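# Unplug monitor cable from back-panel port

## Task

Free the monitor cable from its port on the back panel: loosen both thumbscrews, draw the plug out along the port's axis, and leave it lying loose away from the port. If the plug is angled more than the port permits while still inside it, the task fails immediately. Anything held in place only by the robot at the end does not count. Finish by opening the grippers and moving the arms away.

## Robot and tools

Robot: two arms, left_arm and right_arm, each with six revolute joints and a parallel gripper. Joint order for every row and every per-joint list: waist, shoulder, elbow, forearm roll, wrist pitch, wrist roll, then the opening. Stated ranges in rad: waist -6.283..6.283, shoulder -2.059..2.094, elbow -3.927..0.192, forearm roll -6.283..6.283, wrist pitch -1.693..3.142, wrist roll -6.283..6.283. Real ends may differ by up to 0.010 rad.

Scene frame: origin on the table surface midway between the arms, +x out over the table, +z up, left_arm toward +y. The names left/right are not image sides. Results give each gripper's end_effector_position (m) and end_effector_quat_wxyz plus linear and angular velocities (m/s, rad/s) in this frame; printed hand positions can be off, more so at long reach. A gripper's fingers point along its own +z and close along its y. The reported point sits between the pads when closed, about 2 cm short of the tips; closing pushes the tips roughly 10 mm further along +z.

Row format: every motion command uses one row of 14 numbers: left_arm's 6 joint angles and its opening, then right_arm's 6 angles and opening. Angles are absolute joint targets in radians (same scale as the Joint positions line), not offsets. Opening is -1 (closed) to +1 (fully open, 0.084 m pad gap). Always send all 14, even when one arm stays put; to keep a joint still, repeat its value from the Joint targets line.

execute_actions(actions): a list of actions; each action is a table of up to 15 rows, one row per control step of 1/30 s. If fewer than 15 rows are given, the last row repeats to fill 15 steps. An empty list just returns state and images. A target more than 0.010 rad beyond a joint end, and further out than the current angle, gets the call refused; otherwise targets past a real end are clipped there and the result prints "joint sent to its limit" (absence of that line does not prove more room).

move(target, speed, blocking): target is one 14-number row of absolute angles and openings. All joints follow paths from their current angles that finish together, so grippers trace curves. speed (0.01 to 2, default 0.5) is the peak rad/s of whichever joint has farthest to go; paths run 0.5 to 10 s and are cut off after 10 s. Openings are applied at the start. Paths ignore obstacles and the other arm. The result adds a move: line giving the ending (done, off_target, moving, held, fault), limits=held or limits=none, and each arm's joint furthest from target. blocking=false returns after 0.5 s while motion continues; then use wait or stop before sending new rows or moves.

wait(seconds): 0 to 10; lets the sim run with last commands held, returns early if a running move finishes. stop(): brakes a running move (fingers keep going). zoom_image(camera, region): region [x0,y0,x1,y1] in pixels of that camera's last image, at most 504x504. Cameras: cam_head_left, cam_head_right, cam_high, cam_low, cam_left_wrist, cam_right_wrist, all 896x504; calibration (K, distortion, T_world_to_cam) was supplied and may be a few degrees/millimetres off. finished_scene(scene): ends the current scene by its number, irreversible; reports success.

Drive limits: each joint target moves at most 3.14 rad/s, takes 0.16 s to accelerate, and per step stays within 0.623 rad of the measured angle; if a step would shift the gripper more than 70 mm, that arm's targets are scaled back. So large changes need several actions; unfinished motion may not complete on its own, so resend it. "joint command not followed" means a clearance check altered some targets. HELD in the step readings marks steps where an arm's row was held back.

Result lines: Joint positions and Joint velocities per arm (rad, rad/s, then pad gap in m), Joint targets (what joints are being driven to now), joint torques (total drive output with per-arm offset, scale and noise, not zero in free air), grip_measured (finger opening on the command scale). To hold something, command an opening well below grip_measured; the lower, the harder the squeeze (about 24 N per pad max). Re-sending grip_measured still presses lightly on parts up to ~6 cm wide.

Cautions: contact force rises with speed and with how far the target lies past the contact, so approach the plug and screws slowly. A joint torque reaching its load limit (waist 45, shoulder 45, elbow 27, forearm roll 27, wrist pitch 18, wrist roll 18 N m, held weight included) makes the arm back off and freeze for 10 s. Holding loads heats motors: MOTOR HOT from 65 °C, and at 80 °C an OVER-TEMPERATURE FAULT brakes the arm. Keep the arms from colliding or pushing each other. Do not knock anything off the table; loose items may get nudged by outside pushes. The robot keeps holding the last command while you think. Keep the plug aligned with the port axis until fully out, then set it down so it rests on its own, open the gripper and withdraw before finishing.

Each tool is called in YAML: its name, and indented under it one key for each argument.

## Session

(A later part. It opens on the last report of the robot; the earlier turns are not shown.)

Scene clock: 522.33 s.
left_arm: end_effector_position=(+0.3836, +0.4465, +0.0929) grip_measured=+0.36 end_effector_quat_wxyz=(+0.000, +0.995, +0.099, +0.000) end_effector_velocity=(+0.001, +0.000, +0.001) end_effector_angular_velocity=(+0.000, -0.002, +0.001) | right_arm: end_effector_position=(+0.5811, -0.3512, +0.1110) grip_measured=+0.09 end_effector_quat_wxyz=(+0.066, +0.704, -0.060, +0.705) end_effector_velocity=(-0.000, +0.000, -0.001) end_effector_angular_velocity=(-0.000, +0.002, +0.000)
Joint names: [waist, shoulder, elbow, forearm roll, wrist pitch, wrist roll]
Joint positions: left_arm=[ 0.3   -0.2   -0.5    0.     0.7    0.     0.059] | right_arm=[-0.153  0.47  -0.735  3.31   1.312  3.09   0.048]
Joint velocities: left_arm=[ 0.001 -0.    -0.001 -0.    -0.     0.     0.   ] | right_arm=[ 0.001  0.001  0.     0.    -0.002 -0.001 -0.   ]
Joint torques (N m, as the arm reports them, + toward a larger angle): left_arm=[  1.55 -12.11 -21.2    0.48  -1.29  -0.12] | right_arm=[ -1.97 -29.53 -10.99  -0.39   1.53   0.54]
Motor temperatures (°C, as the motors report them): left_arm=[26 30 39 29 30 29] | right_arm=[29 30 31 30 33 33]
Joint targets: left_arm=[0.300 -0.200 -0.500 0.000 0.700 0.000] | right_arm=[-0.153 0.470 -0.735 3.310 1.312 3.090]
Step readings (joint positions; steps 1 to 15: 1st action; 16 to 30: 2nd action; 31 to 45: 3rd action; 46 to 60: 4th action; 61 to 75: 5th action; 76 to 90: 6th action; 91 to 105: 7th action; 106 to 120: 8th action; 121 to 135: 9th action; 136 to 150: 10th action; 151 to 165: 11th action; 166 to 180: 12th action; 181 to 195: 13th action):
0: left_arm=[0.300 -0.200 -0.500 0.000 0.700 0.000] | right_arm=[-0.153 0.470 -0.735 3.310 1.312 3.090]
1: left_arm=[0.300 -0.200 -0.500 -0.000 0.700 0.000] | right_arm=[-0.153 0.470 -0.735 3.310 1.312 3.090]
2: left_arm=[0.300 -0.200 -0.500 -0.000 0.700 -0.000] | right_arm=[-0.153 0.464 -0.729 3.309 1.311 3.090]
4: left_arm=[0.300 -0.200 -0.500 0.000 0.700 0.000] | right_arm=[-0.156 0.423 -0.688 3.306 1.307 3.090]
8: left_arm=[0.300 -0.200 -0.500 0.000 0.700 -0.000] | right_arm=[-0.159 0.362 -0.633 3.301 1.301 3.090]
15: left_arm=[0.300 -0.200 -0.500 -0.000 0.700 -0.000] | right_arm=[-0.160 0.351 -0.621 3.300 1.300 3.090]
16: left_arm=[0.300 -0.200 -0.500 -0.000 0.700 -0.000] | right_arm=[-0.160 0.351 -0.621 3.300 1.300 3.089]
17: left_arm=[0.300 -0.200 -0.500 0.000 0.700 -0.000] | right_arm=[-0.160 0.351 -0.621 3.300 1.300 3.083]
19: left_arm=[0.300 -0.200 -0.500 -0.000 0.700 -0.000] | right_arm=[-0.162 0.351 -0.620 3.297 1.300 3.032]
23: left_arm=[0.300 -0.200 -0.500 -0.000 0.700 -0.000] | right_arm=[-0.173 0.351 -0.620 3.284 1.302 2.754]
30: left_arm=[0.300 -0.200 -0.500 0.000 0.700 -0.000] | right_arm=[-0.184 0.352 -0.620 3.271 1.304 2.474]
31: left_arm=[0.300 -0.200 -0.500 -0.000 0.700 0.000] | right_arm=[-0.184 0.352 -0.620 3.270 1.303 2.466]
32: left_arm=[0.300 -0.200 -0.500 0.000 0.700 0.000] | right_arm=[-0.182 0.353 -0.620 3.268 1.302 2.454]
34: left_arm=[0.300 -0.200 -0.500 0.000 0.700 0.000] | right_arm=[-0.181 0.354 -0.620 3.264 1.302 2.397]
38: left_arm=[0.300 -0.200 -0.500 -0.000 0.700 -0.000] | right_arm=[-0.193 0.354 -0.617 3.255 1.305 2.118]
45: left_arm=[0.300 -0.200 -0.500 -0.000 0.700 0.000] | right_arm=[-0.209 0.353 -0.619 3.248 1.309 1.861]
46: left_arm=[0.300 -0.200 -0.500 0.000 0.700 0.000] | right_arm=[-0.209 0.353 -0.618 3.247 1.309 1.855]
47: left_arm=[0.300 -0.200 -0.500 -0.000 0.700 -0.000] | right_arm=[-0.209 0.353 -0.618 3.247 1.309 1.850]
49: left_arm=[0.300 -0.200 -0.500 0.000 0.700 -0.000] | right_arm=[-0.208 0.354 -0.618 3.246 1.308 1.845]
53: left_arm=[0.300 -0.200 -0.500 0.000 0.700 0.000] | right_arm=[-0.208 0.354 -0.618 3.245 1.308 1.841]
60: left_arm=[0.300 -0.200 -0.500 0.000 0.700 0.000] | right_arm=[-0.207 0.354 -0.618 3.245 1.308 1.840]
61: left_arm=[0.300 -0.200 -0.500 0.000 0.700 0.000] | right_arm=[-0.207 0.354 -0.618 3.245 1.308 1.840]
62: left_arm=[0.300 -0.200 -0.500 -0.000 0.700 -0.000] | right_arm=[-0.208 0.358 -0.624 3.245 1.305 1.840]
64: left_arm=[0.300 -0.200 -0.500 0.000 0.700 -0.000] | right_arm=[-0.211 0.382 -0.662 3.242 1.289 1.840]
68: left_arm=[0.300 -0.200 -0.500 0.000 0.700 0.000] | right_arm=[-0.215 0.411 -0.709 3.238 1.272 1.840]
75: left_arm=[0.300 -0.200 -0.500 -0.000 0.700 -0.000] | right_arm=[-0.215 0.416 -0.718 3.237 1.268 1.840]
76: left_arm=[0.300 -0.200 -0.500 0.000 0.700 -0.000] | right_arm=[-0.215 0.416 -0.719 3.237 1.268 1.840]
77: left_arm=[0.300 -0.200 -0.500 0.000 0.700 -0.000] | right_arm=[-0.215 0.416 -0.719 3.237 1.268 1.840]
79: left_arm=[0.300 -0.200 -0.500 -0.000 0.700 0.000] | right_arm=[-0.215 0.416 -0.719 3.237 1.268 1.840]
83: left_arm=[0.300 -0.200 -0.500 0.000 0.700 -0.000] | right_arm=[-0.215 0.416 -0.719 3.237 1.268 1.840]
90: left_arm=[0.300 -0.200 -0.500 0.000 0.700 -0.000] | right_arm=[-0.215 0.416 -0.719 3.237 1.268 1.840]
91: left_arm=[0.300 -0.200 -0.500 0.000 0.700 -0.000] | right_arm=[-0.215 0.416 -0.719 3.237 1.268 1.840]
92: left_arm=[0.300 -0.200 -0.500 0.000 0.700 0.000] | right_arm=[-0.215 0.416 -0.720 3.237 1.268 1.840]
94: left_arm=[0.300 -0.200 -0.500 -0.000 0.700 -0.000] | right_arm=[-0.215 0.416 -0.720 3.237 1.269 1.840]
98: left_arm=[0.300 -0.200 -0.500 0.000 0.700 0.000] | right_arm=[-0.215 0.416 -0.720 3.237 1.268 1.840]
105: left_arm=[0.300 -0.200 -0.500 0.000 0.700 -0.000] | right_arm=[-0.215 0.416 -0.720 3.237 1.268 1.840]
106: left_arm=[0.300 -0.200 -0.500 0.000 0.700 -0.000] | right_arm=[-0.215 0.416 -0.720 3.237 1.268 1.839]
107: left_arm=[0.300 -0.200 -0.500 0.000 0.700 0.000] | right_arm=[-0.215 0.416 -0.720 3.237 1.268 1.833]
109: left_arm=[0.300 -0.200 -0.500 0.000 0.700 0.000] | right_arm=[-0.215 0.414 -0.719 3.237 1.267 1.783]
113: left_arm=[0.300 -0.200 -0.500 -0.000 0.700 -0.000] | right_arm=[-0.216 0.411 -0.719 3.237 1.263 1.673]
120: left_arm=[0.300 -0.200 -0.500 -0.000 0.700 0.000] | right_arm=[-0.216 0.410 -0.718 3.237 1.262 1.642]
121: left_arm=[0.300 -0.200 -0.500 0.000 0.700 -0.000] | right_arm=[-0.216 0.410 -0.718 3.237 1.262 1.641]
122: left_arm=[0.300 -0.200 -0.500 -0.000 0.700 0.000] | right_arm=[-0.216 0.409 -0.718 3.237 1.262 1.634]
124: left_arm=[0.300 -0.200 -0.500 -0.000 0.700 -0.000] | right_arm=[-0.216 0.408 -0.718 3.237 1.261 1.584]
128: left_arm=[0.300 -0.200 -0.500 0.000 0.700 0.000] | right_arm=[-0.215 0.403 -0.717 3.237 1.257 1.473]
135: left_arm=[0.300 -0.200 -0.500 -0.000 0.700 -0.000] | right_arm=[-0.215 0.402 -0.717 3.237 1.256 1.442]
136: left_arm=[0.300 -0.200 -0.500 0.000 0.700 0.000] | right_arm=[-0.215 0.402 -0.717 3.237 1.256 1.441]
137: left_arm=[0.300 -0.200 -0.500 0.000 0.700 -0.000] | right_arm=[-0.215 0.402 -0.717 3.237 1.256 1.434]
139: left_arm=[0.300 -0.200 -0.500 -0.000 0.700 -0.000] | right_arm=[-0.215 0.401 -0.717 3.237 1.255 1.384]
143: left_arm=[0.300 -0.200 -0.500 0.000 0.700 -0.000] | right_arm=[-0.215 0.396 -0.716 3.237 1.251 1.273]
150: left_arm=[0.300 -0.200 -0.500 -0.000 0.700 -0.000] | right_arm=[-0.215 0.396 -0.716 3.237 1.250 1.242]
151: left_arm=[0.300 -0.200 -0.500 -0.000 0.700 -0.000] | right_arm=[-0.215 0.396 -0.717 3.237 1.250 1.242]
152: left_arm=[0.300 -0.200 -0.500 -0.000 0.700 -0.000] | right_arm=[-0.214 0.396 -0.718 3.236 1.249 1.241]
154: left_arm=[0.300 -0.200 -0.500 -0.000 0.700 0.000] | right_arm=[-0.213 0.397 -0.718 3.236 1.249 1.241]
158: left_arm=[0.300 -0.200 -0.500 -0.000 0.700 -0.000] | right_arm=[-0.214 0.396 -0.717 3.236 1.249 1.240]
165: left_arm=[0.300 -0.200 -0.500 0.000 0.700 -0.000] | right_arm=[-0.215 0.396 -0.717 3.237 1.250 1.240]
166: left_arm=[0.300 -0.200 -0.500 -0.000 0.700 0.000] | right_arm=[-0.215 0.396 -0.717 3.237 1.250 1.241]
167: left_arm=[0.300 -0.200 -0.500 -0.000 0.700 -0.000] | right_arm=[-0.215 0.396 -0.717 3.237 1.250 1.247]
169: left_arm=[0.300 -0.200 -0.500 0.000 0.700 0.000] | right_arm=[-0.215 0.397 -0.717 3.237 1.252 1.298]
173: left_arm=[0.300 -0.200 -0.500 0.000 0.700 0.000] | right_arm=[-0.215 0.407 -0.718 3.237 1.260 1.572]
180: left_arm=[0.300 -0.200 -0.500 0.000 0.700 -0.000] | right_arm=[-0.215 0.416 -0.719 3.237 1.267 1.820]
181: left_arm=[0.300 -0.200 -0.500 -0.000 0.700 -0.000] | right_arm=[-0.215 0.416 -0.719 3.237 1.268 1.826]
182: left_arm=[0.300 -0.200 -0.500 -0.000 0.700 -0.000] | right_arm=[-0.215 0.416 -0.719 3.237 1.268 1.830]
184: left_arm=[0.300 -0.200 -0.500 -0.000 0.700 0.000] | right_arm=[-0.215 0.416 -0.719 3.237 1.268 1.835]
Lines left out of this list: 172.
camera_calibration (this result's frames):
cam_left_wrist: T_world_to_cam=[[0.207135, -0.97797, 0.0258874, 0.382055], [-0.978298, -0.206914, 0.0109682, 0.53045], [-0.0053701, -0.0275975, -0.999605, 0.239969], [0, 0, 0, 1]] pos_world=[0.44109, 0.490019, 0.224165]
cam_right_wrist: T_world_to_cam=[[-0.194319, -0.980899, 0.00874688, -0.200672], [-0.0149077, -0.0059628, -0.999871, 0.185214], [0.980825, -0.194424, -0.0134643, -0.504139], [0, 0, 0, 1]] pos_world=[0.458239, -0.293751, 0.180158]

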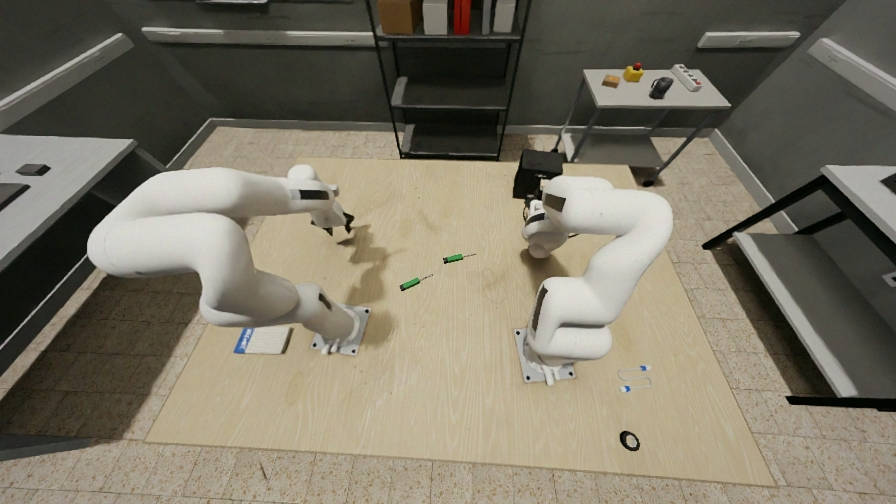

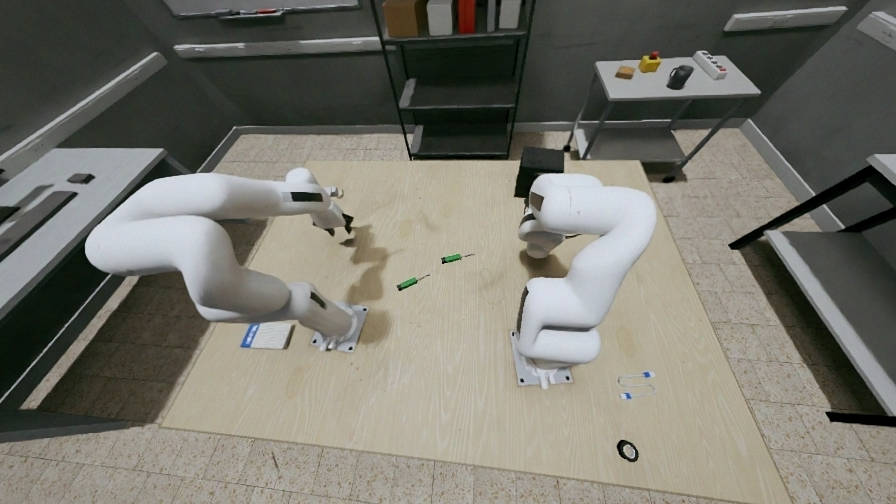

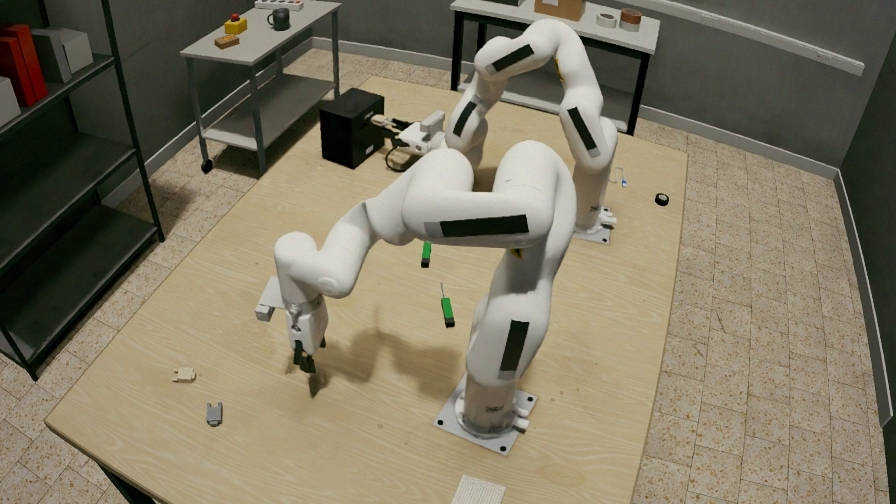

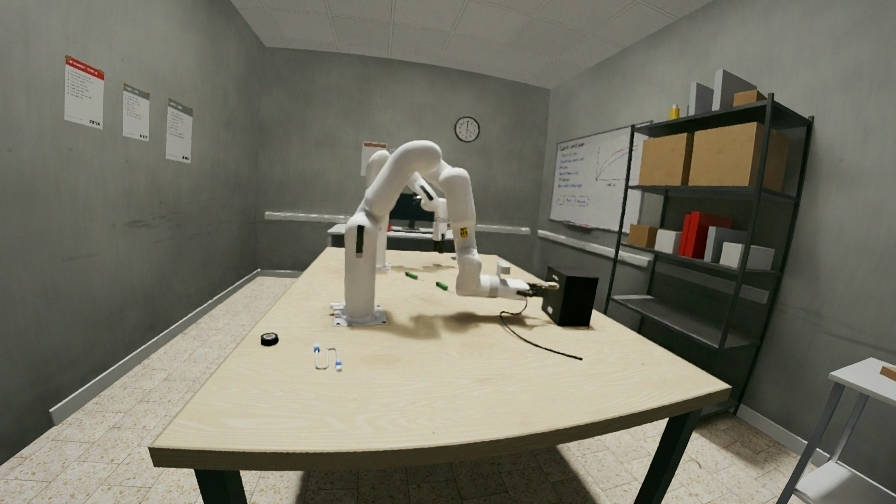

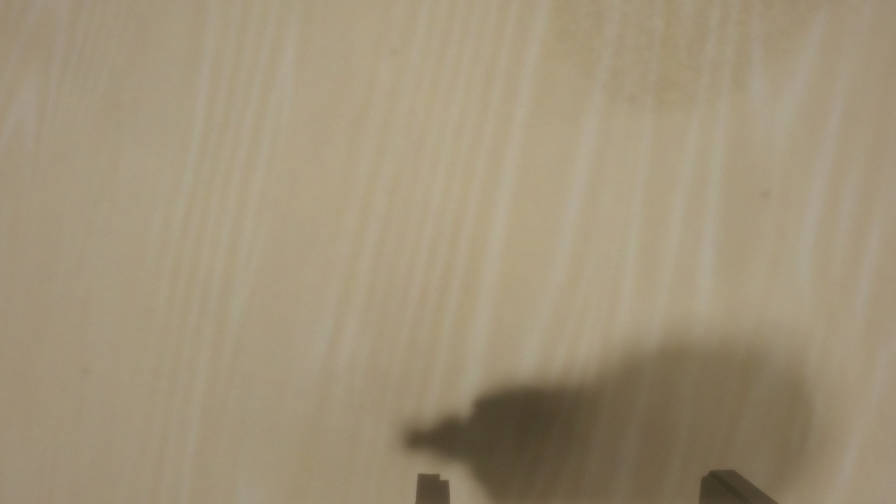

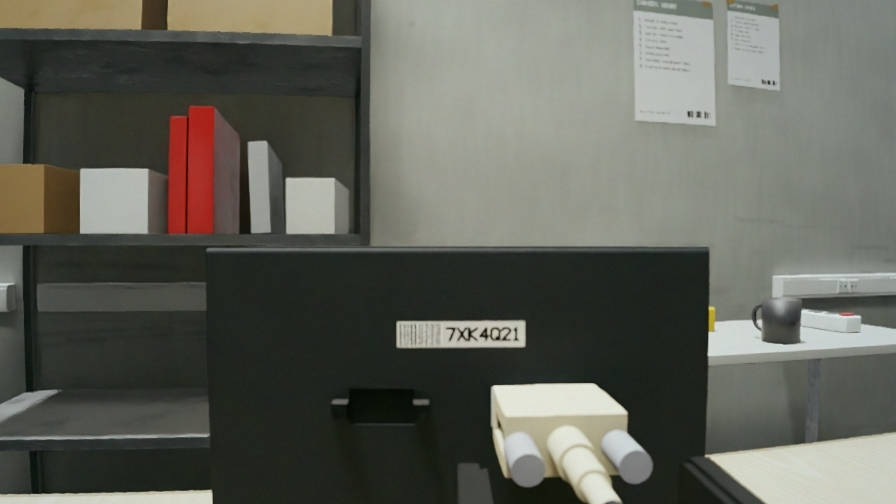

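execute_actions:
  actions:
    - [[0.3,-0.2,-0.5,0,0.7,0,0.37,-0.1495,0.413,-0.729,3.31,1.259,3.1,0]]
    - [[0.3,-0.2,-0.5,0,0.7,0,0.37,-0.1495,0.413,-0.729,3.31,1.259,3.6,0]]
    - [[0.3,-0.2,-0.5,0,0.7,0,0.37,-0.1495,0.413,-0.729,3.31,1.259,3.6,-0.8]]
    - [[0.3,-0.2,-0.5,0,0.7,0,0.37,-0.1495,0.413,-0.729,3.31,1.259,3.27,-0.8]]
    - [[0.3,-0.2,-0.5,0,0.7,0,0.37,-0.1495,0.413,-0.729,3.31,1.259,2.93,-0.8]]
    - [[0.3,-0.2,-0.5,0,0.7,0,0.37,-0.1495,0.413,-0.729,3.31,1.259,2.6,-0.8]]
    - [[0.3,-0.2,-0.5,0,0.7,0,0.37,-0.1495,0.413,-0.729,3.31,1.259,2.6,0]]
    - [[0.3,-0.2,-0.5,0,0.7,0,0.37,-0.1495,0.413,-0.729,3.31,1.259,3.1,0]]
    - [[0.3,-0.2,-0.5,0,0.7,0,0.37,-0.1495,0.413,-0.729,3.31,1.259,3.6,0]]
    - [[0.3,-0.2,-0.5,0,0.7,0,0.37,-0.1495,0.413,-0.729,3.31,1.259,3.6,-0.8]]
    - [[0.3,-0.2,-0.5,0,0.7,0,0.37,-0.1495,0.413,-0.729,3.31,1.259,3.27,-0.8]]
    - [[0.3,-0.2,-0.5,0,0.7,0,0.37,-0.1495,0.413,-0.729,3.31,1.259,2.93,-0.8]]
    - [[0.3,-0.2,-0.5,0,0.7,0,0.37,-0.1495,0.413,-0.729,3.31,1.259,2.6,-0.8]]
    - [[0.3,-0.2,-0.5,0,0.7,0,0.37,-0.1495,0.413,-0.729,3.31,1.259,2.6,0]]
    - [[0.3,-0.2,-0.5,0,0.7,0,0.37,-0.1495,0.413,-0.729,3.31,1.259,3.1,0]]
    - [[0.3,-0.2,-0.5,0,0.7,0,0.37,-0.1495,0.413,-0.729,3.31,1.259,3.6,0]]
    - [[0.3,-0.2,-0.5,0,0.7,0,0.37,-0.1495,0.413,-0.729,3.31,1.259,3.6,-0.8]]
    - [[0.3,-0.2,-0.5,0,0.7,0,0.37,-0.1495,0.413,-0.729,3.31,1.259,3.27,-0.8]]
    - [[0.3,-0.2,-0.5,0,0.7,0,0.37,-0.1495,0.413,-0.729,3.31,1.259,2.93,-0.8]]
    - [[0.3,-0.2,-0.5,0,0.7,0,0.37,-0.1495,0.413,-0.729,3.31,1.259,2.6,-0.8]]
    - [[0.3,-0.2,-0.5,0,0.7,0,0.37,-0.1495,0.413,-0.729,3.31,1.259,2.6,0]]
    - [[0.3,-0.2,-0.5,0,0.7,0,0.37,-0.1495,0.413,-0.729,3.31,1.259,3.09,0.1]]
    - [[0.3,-0.2,-0.5,0,0.7,0,0.37,-0.153,0.47,-0.735,3.31,1.312,3.09,0.1]]
    - [[0.3,-0.2,-0.5,0,0.7,0,0.37,-0.153,0.47,-0.735,3.31,1.312,3.09,0.1]]

zoom_image:
  camera: "cam_right_wrist"
  region: [450,350,710,504]

Scene clock: 583.03 s.
left_arm: end_effector_position=(+0.3836, +0.4465, +0.0929) grip_measured=+0.36 end_effector_quat_wxyz=(+0.000, +0.995, +0.099, +0.000) end_effector_velocity=(+0.000, +0.001, +0.000) end_effector_angular_velocity=(+0.000, -0.001, +0.002) | right_arm: end_effector_position=(+0.5811, -0.3512, +0.1109) grip_measured=+0.09 end_effector_quat_wxyz=(+0.066, +0.704, -0.060, +0.705) end_effector_velocity=(-0.000, -0.001, -0.000) end_effector_angular_velocity=(-0.002, +0.000, -0.001)
Joint names: [waist, shoulder, elbow, forearm roll, wrist pitch, wrist roll]
Joint positions: left_arm=[ 0.3   -0.2   -0.5   -0.     0.7   -0.     0.059] | right_arm=[-0.153  0.47  -0.735  3.31   1.312  3.09   0.048]
Joint velocities: left_arm=[ 0.002  0.    -0.001 -0.    -0.    -0.     0.   ] | right_arm=[-0.001  0.001 -0.     0.001  0.001 -0.002 -0.   ]
Joint torques (N m, as the arm reports them, + toward a larger angle): left_arm=[  0.44 -12.36 -21.37   0.73  -1.07  -0.71] | right_arm=[ -1.79 -29.03 -11.08  -0.09   1.72   0.49]
Motor temperatures (°C, as the motors report them): left_arm=[26 30 39 29 30 29] | right_arm=[29 30 31 30 33 33]
Joint targets: left_arm=[0.300 -0.200 -0.500 0.000 0.700 0.000] | right_arm=[-0.153 0.470 -0.735 3.310 1.312 3.090]
Step readings (joint positions; steps 1 to 15: 1st action; 16 to 30: 2nd action; 31 to 45: 3rd action; 46 to 60: 4th action; 61 to 75: 5th action; 76 to 90: 6th action; 91 to 105: 7th action; 106 to 120: 8th action; 121 to 135: 9th action; 136 to 150: 10th action; 151 to 165: 11th action; 166 to 180: 12th action; 181 to 195: 13th action):
0: left_arm=[0.300 -0.200 -0.500 0.000 0.700 -0.000] | right_arm=[-0.153 0.470 -0.735 3.310 1.312 3.090]
1: left_arm=[0.300 -0.200 -0.500 0.000 0.700 0.000] | right_arm=[-0.153 0.470 -0.735 3.310 1.311 3.090]
2: left_arm=[0.300 -0.200 -0.500 -0.000 0.700 0.000] | right_arm=[-0.153 0.465 -0.734 3.310 1.305 3.091]
4: left_arm=[0.300 -0.200 -0.500 0.000 0.700 0.000] | right_arm=[-0.151 0.439 -0.729 3.310 1.281 3.096]
8: left_arm=[0.300 -0.200 -0.500 0.000 0.700 -0.000] | right_arm=[-0.149 0.417 -0.730 3.310 1.263 3.099]
15: left_arm=[0.300 -0.200 -0.500 0.000 0.700 -0.000] | right_arm=[-0.149 0.414 -0.729 3.310 1.259 3.100]
16: left_arm=[0.300 -0.200 -0.500 -0.000 0.700 -0.000] | right_arm=[-0.149 0.414 -0.729 3.310 1.259 3.101]
17: left_arm=[0.300 -0.200 -0.500 -0.000 0.700 -0.000] | right_arm=[-0.149 0.414 -0.729 3.310 1.259 3.107]
19: left_arm=[0.300 -0.200 -0.500 0.000 0.700 0.000] | right_arm=[-0.149 0.413 -0.729 3.310 1.259 3.158]
23: left_arm=[0.300 -0.200 -0.500 0.000 0.700 0.000] | right_arm=[-0.149 0.413 -0.729 3.310 1.259 3.411]
30: left_arm=[0.300 -0.200 -0.500 -0.000 0.700 0.000] | right_arm=[-0.150 0.413 -0.729 3.310 1.259 3.587]
31: left_arm=[0.300 -0.200 -0.500 0.000 0.700 -0.000] | right_arm=[-0.150 0.413 -0.729 3.310 1.259 3.591]
32: left_arm=[0.300 -0.200 -0.500 0.000 0.700 -0.000] | right_arm=[-0.150 0.413 -0.729 3.310 1.259 3.594]
34: left_arm=[0.300 -0.200 -0.500 0.000 0.700 -0.000] | right_arm=[-0.150 0.413 -0.729 3.310 1.259 3.597]
38: left_arm=[0.300 -0.200 -0.500 -0.000 0.700 -0.000] | right_arm=[-0.150 0.413 -0.729 3.310 1.259 3.599]
45: left_arm=[0.300 -0.200 -0.500 -0.000 0.700 -0.000] | right_arm=[-0.150 0.413 -0.729 3.310 1.259 3.600]
46: left_arm=[0.300 -0.200 -0.500 0.000 0.700 -0.000] | right_arm=[-0.150 0.413 -0.729 3.310 1.259 3.599]
47: left_arm=[0.300 -0.200 -0.500 0.000 0.700 0.000] | right_arm=[-0.150 0.413 -0.729 3.310 1.259 3.593]
49: left_arm=[0.300 -0.200 -0.500 0.000 0.700 -0.000] | right_arm=[-0.150 0.413 -0.729 3.310 1.260 3.542]
53: left_arm=[0.300 -0.200 -0.500 -0.000 0.700 -0.000] | right_arm=[-0.150 0.411 -0.728 3.311 1.261 3.353]
60: left_arm=[0.300 -0.200 -0.500 -0.000 0.700 0.000] | right_arm=[-0.150 0.412 -0.729 3.310 1.260 3.276]
61: left_arm=[0.300 -0.200 -0.500 0.000 0.700 0.000] | right_arm=[-0.150 0.412 -0.729 3.310 1.260 3.273]
62: left_arm=[0.300 -0.200 -0.500 0.000 0.700 0.000] | right_arm=[-0.150 0.412 -0.729 3.310 1.260 3.265]
64: left_arm=[0.300 -0.200 -0.500 0.000 0.700 -0.000] | right_arm=[-0.150 0.413 -0.729 3.310 1.259 3.213]
68: left_arm=[0.300 -0.200 -0.500 -0.000 0.700 -0.000] | right_arm=[-0.149 0.413 -0.729 3.310 1.259 3.018]
75: left_arm=[0.300 -0.200 -0.500 -0.000 0.700 0.000] | right_arm=[-0.149 0.413 -0.729 3.310 1.259 2.936]
76: left_arm=[0.300 -0.200 -0.500 0.000 0.700 0.000] | right_arm=[-0.149 0.413 -0.729 3.310 1.259 2.934]
77: left_arm=[0.300 -0.200 -0.500 -0.000 0.700 -0.000] | right_arm=[-0.149 0.413 -0.729 3.310 1.259 2.926]
79: left_arm=[0.300 -0.200 -0.500 -0.000 0.700 -0.000] | right_arm=[-0.149 0.413 -0.729 3.310 1.259 2.873]
83: left_arm=[0.300 -0.200 -0.500 -0.000 0.700 -0.000] | right_arm=[-0.149 0.413 -0.729 3.310 1.259 2.683]
90: left_arm=[0.300 -0.200 -0.500 0.000 0.700 0.000] | right_arm=[-0.149 0.413 -0.729 3.310 1.259 2.606]
91: left_arm=[0.300 -0.200 -0.500 0.000 0.700 -0.000] | right_arm=[-0.149 0.413 -0.729 3.310 1.259 2.604]
92: left_arm=[0.300 -0.200 -0.500 0.000 0.700 -0.000] | right_arm=[-0.149 0.414 -0.731 3.309 1.257 2.603]
94: left_arm=[0.300 -0.200 -0.500 0.000 0.700 0.000] | right_arm=[-0.149 0.415 -0.731 3.309 1.257 2.601]
98: left_arm=[0.300 -0.200 -0.500 -0.000 0.700 0.000] | right_arm=[-0.149 0.414 -0.730 3.310 1.258 2.600]
105: left_arm=[0.300 -0.200 -0.500 0.000 0.700 -0.000] | right_arm=[-0.149 0.413 -0.729 3.310 1.259 2.600]
106: left_arm=[0.300 -0.200 -0.500 -0.000 0.700 0.000] | right_arm=[-0.149 0.413 -0.729 3.310 1.259 2.601]
107: left_arm=[0.300 -0.200 -0.500 0.000 0.700 0.000] | right_arm=[-0.149 0.413 -0.729 3.310 1.259 2.607]
109: left_arm=[0.300 -0.200 -0.500 -0.000 0.700 0.000] | right_arm=[-0.149 0.413 -0.729 3.310 1.259 2.658]
113: left_arm=[0.300 -0.200 -0.500 0.000 0.700 0.000] | right_arm=[-0.150 0.413 -0.729 3.310 1.259 2.911]
120: left_arm=[0.300 -0.200 -0.500 -0.000 0.700 0.000] | right_arm=[-0.150 0.413 -0.729 3.310 1.259 3.087]
121: left_arm=[0.300 -0.200 -0.500 0.000 0.700 0.000] | right_arm=[-0.150 0.413 -0.729 3.310 1.259 3.092]
122: left_arm=[0.300 -0.200 -0.500 0.000 0.700 0.000] | right_arm=[-0.150 0.413 -0.729 3.310 1.259 3.101]
124: left_arm=[0.300 -0.200 -0.500 -0.000 0.700 -0.000] | right_arm=[-0.150 0.413 -0.729 3.310 1.259 3.155]
128: left_arm=[0.300 -0.200 -0.500 0.000 0.700 -0.000] | right_arm=[-0.150 0.413 -0.729 3.310 1.259 3.410]
135: left_arm=[0.300 -0.200 -0.500 -0.000 0.700 0.000] | right_arm=[-0.150 0.413 -0.729 3.310 1.259 3.587]
136: left_arm=[0.300 -0.200 -0.500 0.000 0.700 -0.000] | right_arm=[-0.149 0.413 -0.729 3.310 1.259 3.591]
137: left_arm=[0.300 -0.200 -0.500 0.000 0.700 0.000] | right_arm=[-0.149 0.413 -0.729 3.310 1.259 3.594]
139: left_arm=[0.300 -0.200 -0.500 -0.000 0.700 0.000] | right_arm=[-0.150 0.413 -0.729 3.310 1.259 3.597]
143: left_arm=[0.300 -0.200 -0.500 -0.000 0.700 0.000] | right_arm=[-0.150 0.413 -0.729 3.310 1.259 3.599]
150: left_arm=[0.300 -0.200 -0.500 -0.000 0.700 0.000] | right_arm=[-0.150 0.413 -0.729 3.310 1.259 3.600]
151: left_arm=[0.300 -0.200 -0.500 -0.000 0.700 -0.000] | right_arm=[-0.150 0.413 -0.729 3.310 1.259 3.599]
152: left_arm=[0.300 -0.200 -0.500 -0.000 0.700 -0.000] | right_arm=[-0.150 0.413 -0.729 3.310 1.259 3.593]
154: left_arm=[0.300 -0.200 -0.500 -0.000 0.700 -0.000] | right_arm=[-0.150 0.413 -0.729 3.310 1.259 3.542]
158: left_arm=[0.300 -0.200 -0.500 -0.000 0.700 -0.000] | right_arm=[-0.150 0.411 -0.728 3.311 1.261 3.353]
165: left_arm=[0.300 -0.200 -0.500 0.000 0.700 -0.000] | right_arm=[-0.150 0.412 -0.729 3.310 1.260 3.276]
166: left_arm=[0.300 -0.200 -0.500 0.000 0.700 -0.000] | right_arm=[-0.150 0.412 -0.729 3.310 1.260 3.273]
167: left_arm=[0.300 -0.200 -0.500 -0.000 0.700 0.000] | right_arm=[-0.150 0.412 -0.729 3.310 1.260 3.265]
169: left_arm=[0.300 -0.200 -0.500 0.000 0.700 -0.000] | right_arm=[-0.150 0.413 -0.729 3.310 1.259 3.213]
173: left_arm=[0.300 -0.200 -0.500 -0.000 0.700 -0.000] | right_arm=[-0.150 0.413 -0.729 3.310 1.259 3.018]
180: left_arm=[0.300 -0.200 -0.500 -0.000 0.700 0.000] | right_arm=[-0.149 0.413 -0.729 3.310 1.259 2.936]
181: left_arm=[0.300 -0.200 -0.500 -0.000 0.700 -0.000] | right_arm=[-0.149 0.413 -0.729 3.310 1.259 2.934]
182: left_arm=[0.300 -0.200 -0.500 0.000 0.700 0.000] | right_arm=[-0.149 0.413 -0.729 3.310 1.259 2.926]
184: left_arm=[0.300 -0.200 -0.500 0.000 0.700 -0.000] | right_arm=[-0.149 0.413 -0.729 3.310 1.259 2.873]
Lines left out of this list: 57.
camera_calibration (this result's frames):
cam_left_wrist: T_world_to_cam=[[0.207136, -0.97797, 0.0258874, 0.382055], [-0.978297, -0.206915, 0.0109683, 0.530451], [-0.00537018, -0.0275975, -0.999605, 0.239969], [0, 0, 0, 1]] pos_world=[0.44109, 0.490019, 0.224165]
cam_right_wrist: T_world_to_cam=[[-0.194316, -0.9809, 0.00875167, -0.200674], [-0.0149407, -0.00596117, -0.999871, 0.185221], [0.980825, -0.194422, -0.013497, -0.504127], [0, 0, 0, 1]] pos_world=[0.458233, -0.29375, 0.180149]

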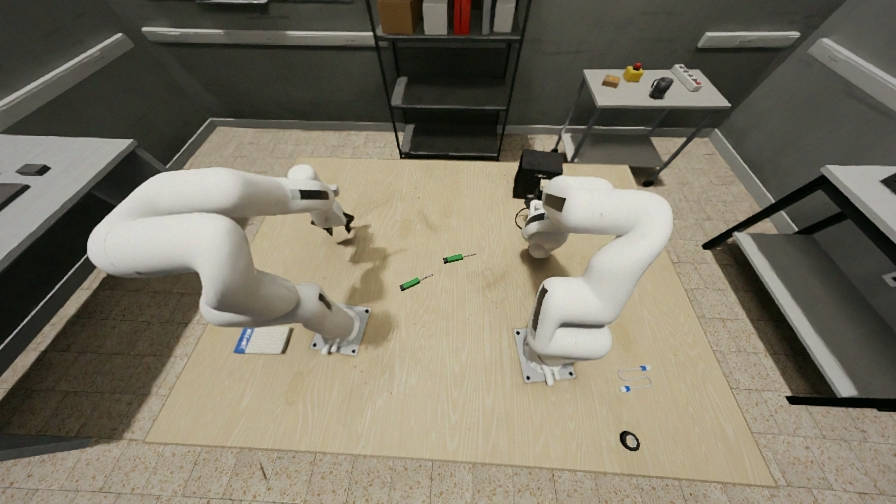

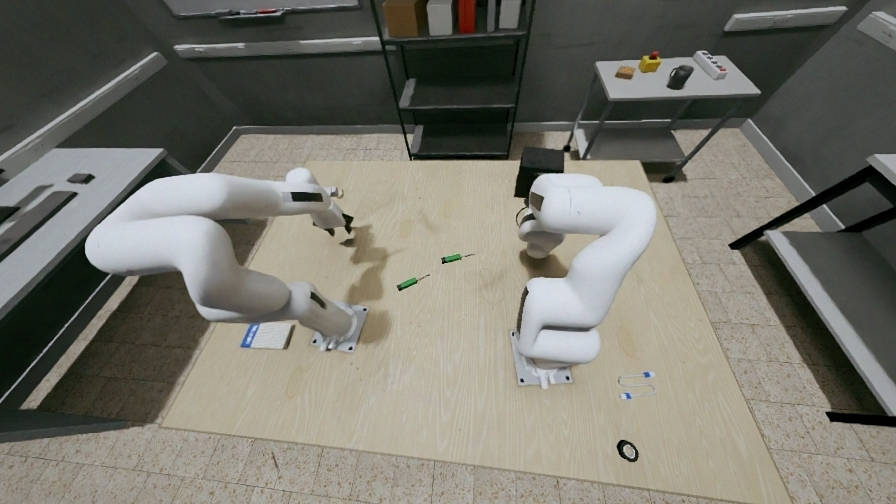

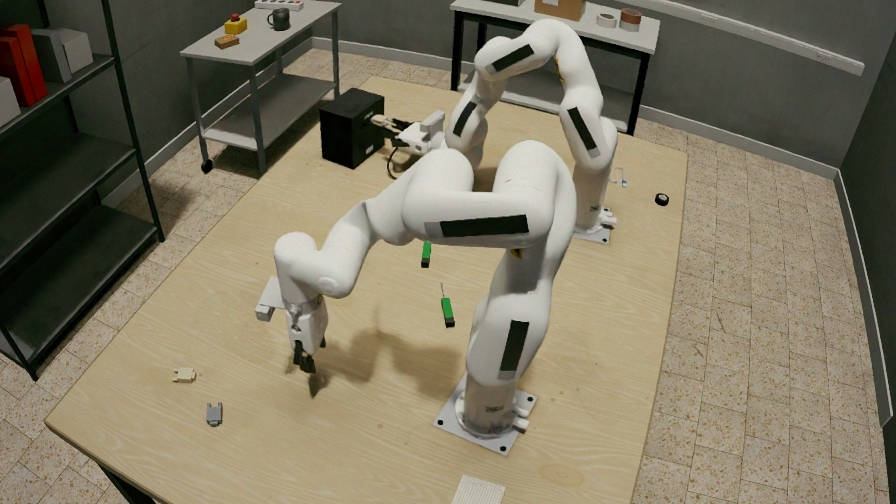

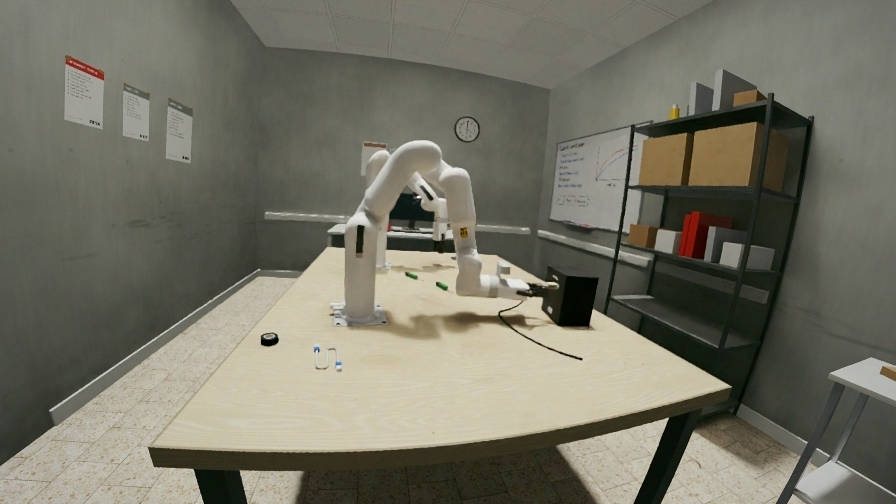

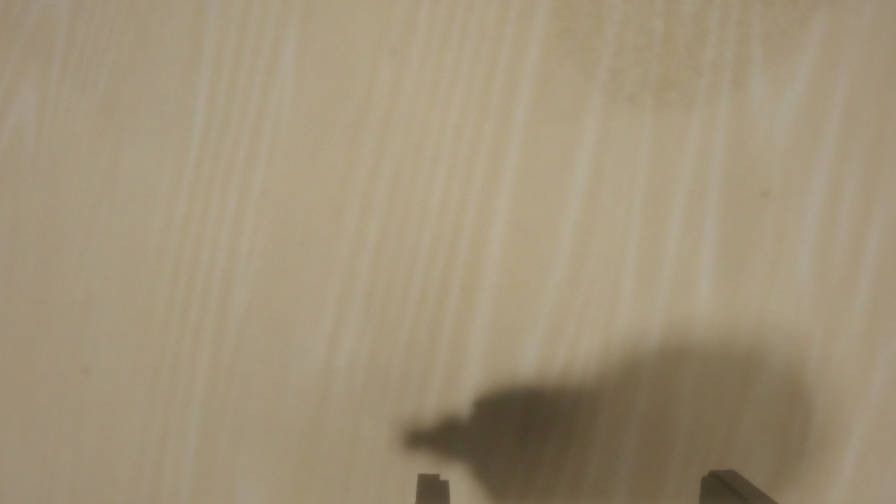

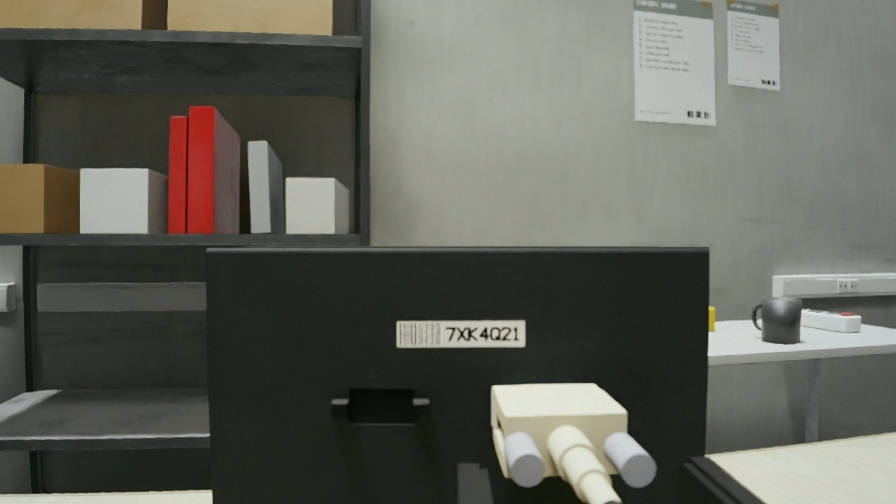

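Region (450, 350, 710, 504) of cam_right_wrist's 896x504 image, scaled by 1.938, with more detail than that image has; it fills the top 299 rows of this view, and the rest is white.

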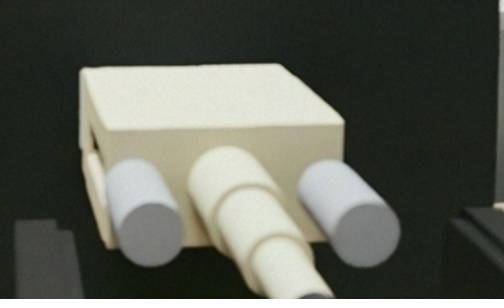

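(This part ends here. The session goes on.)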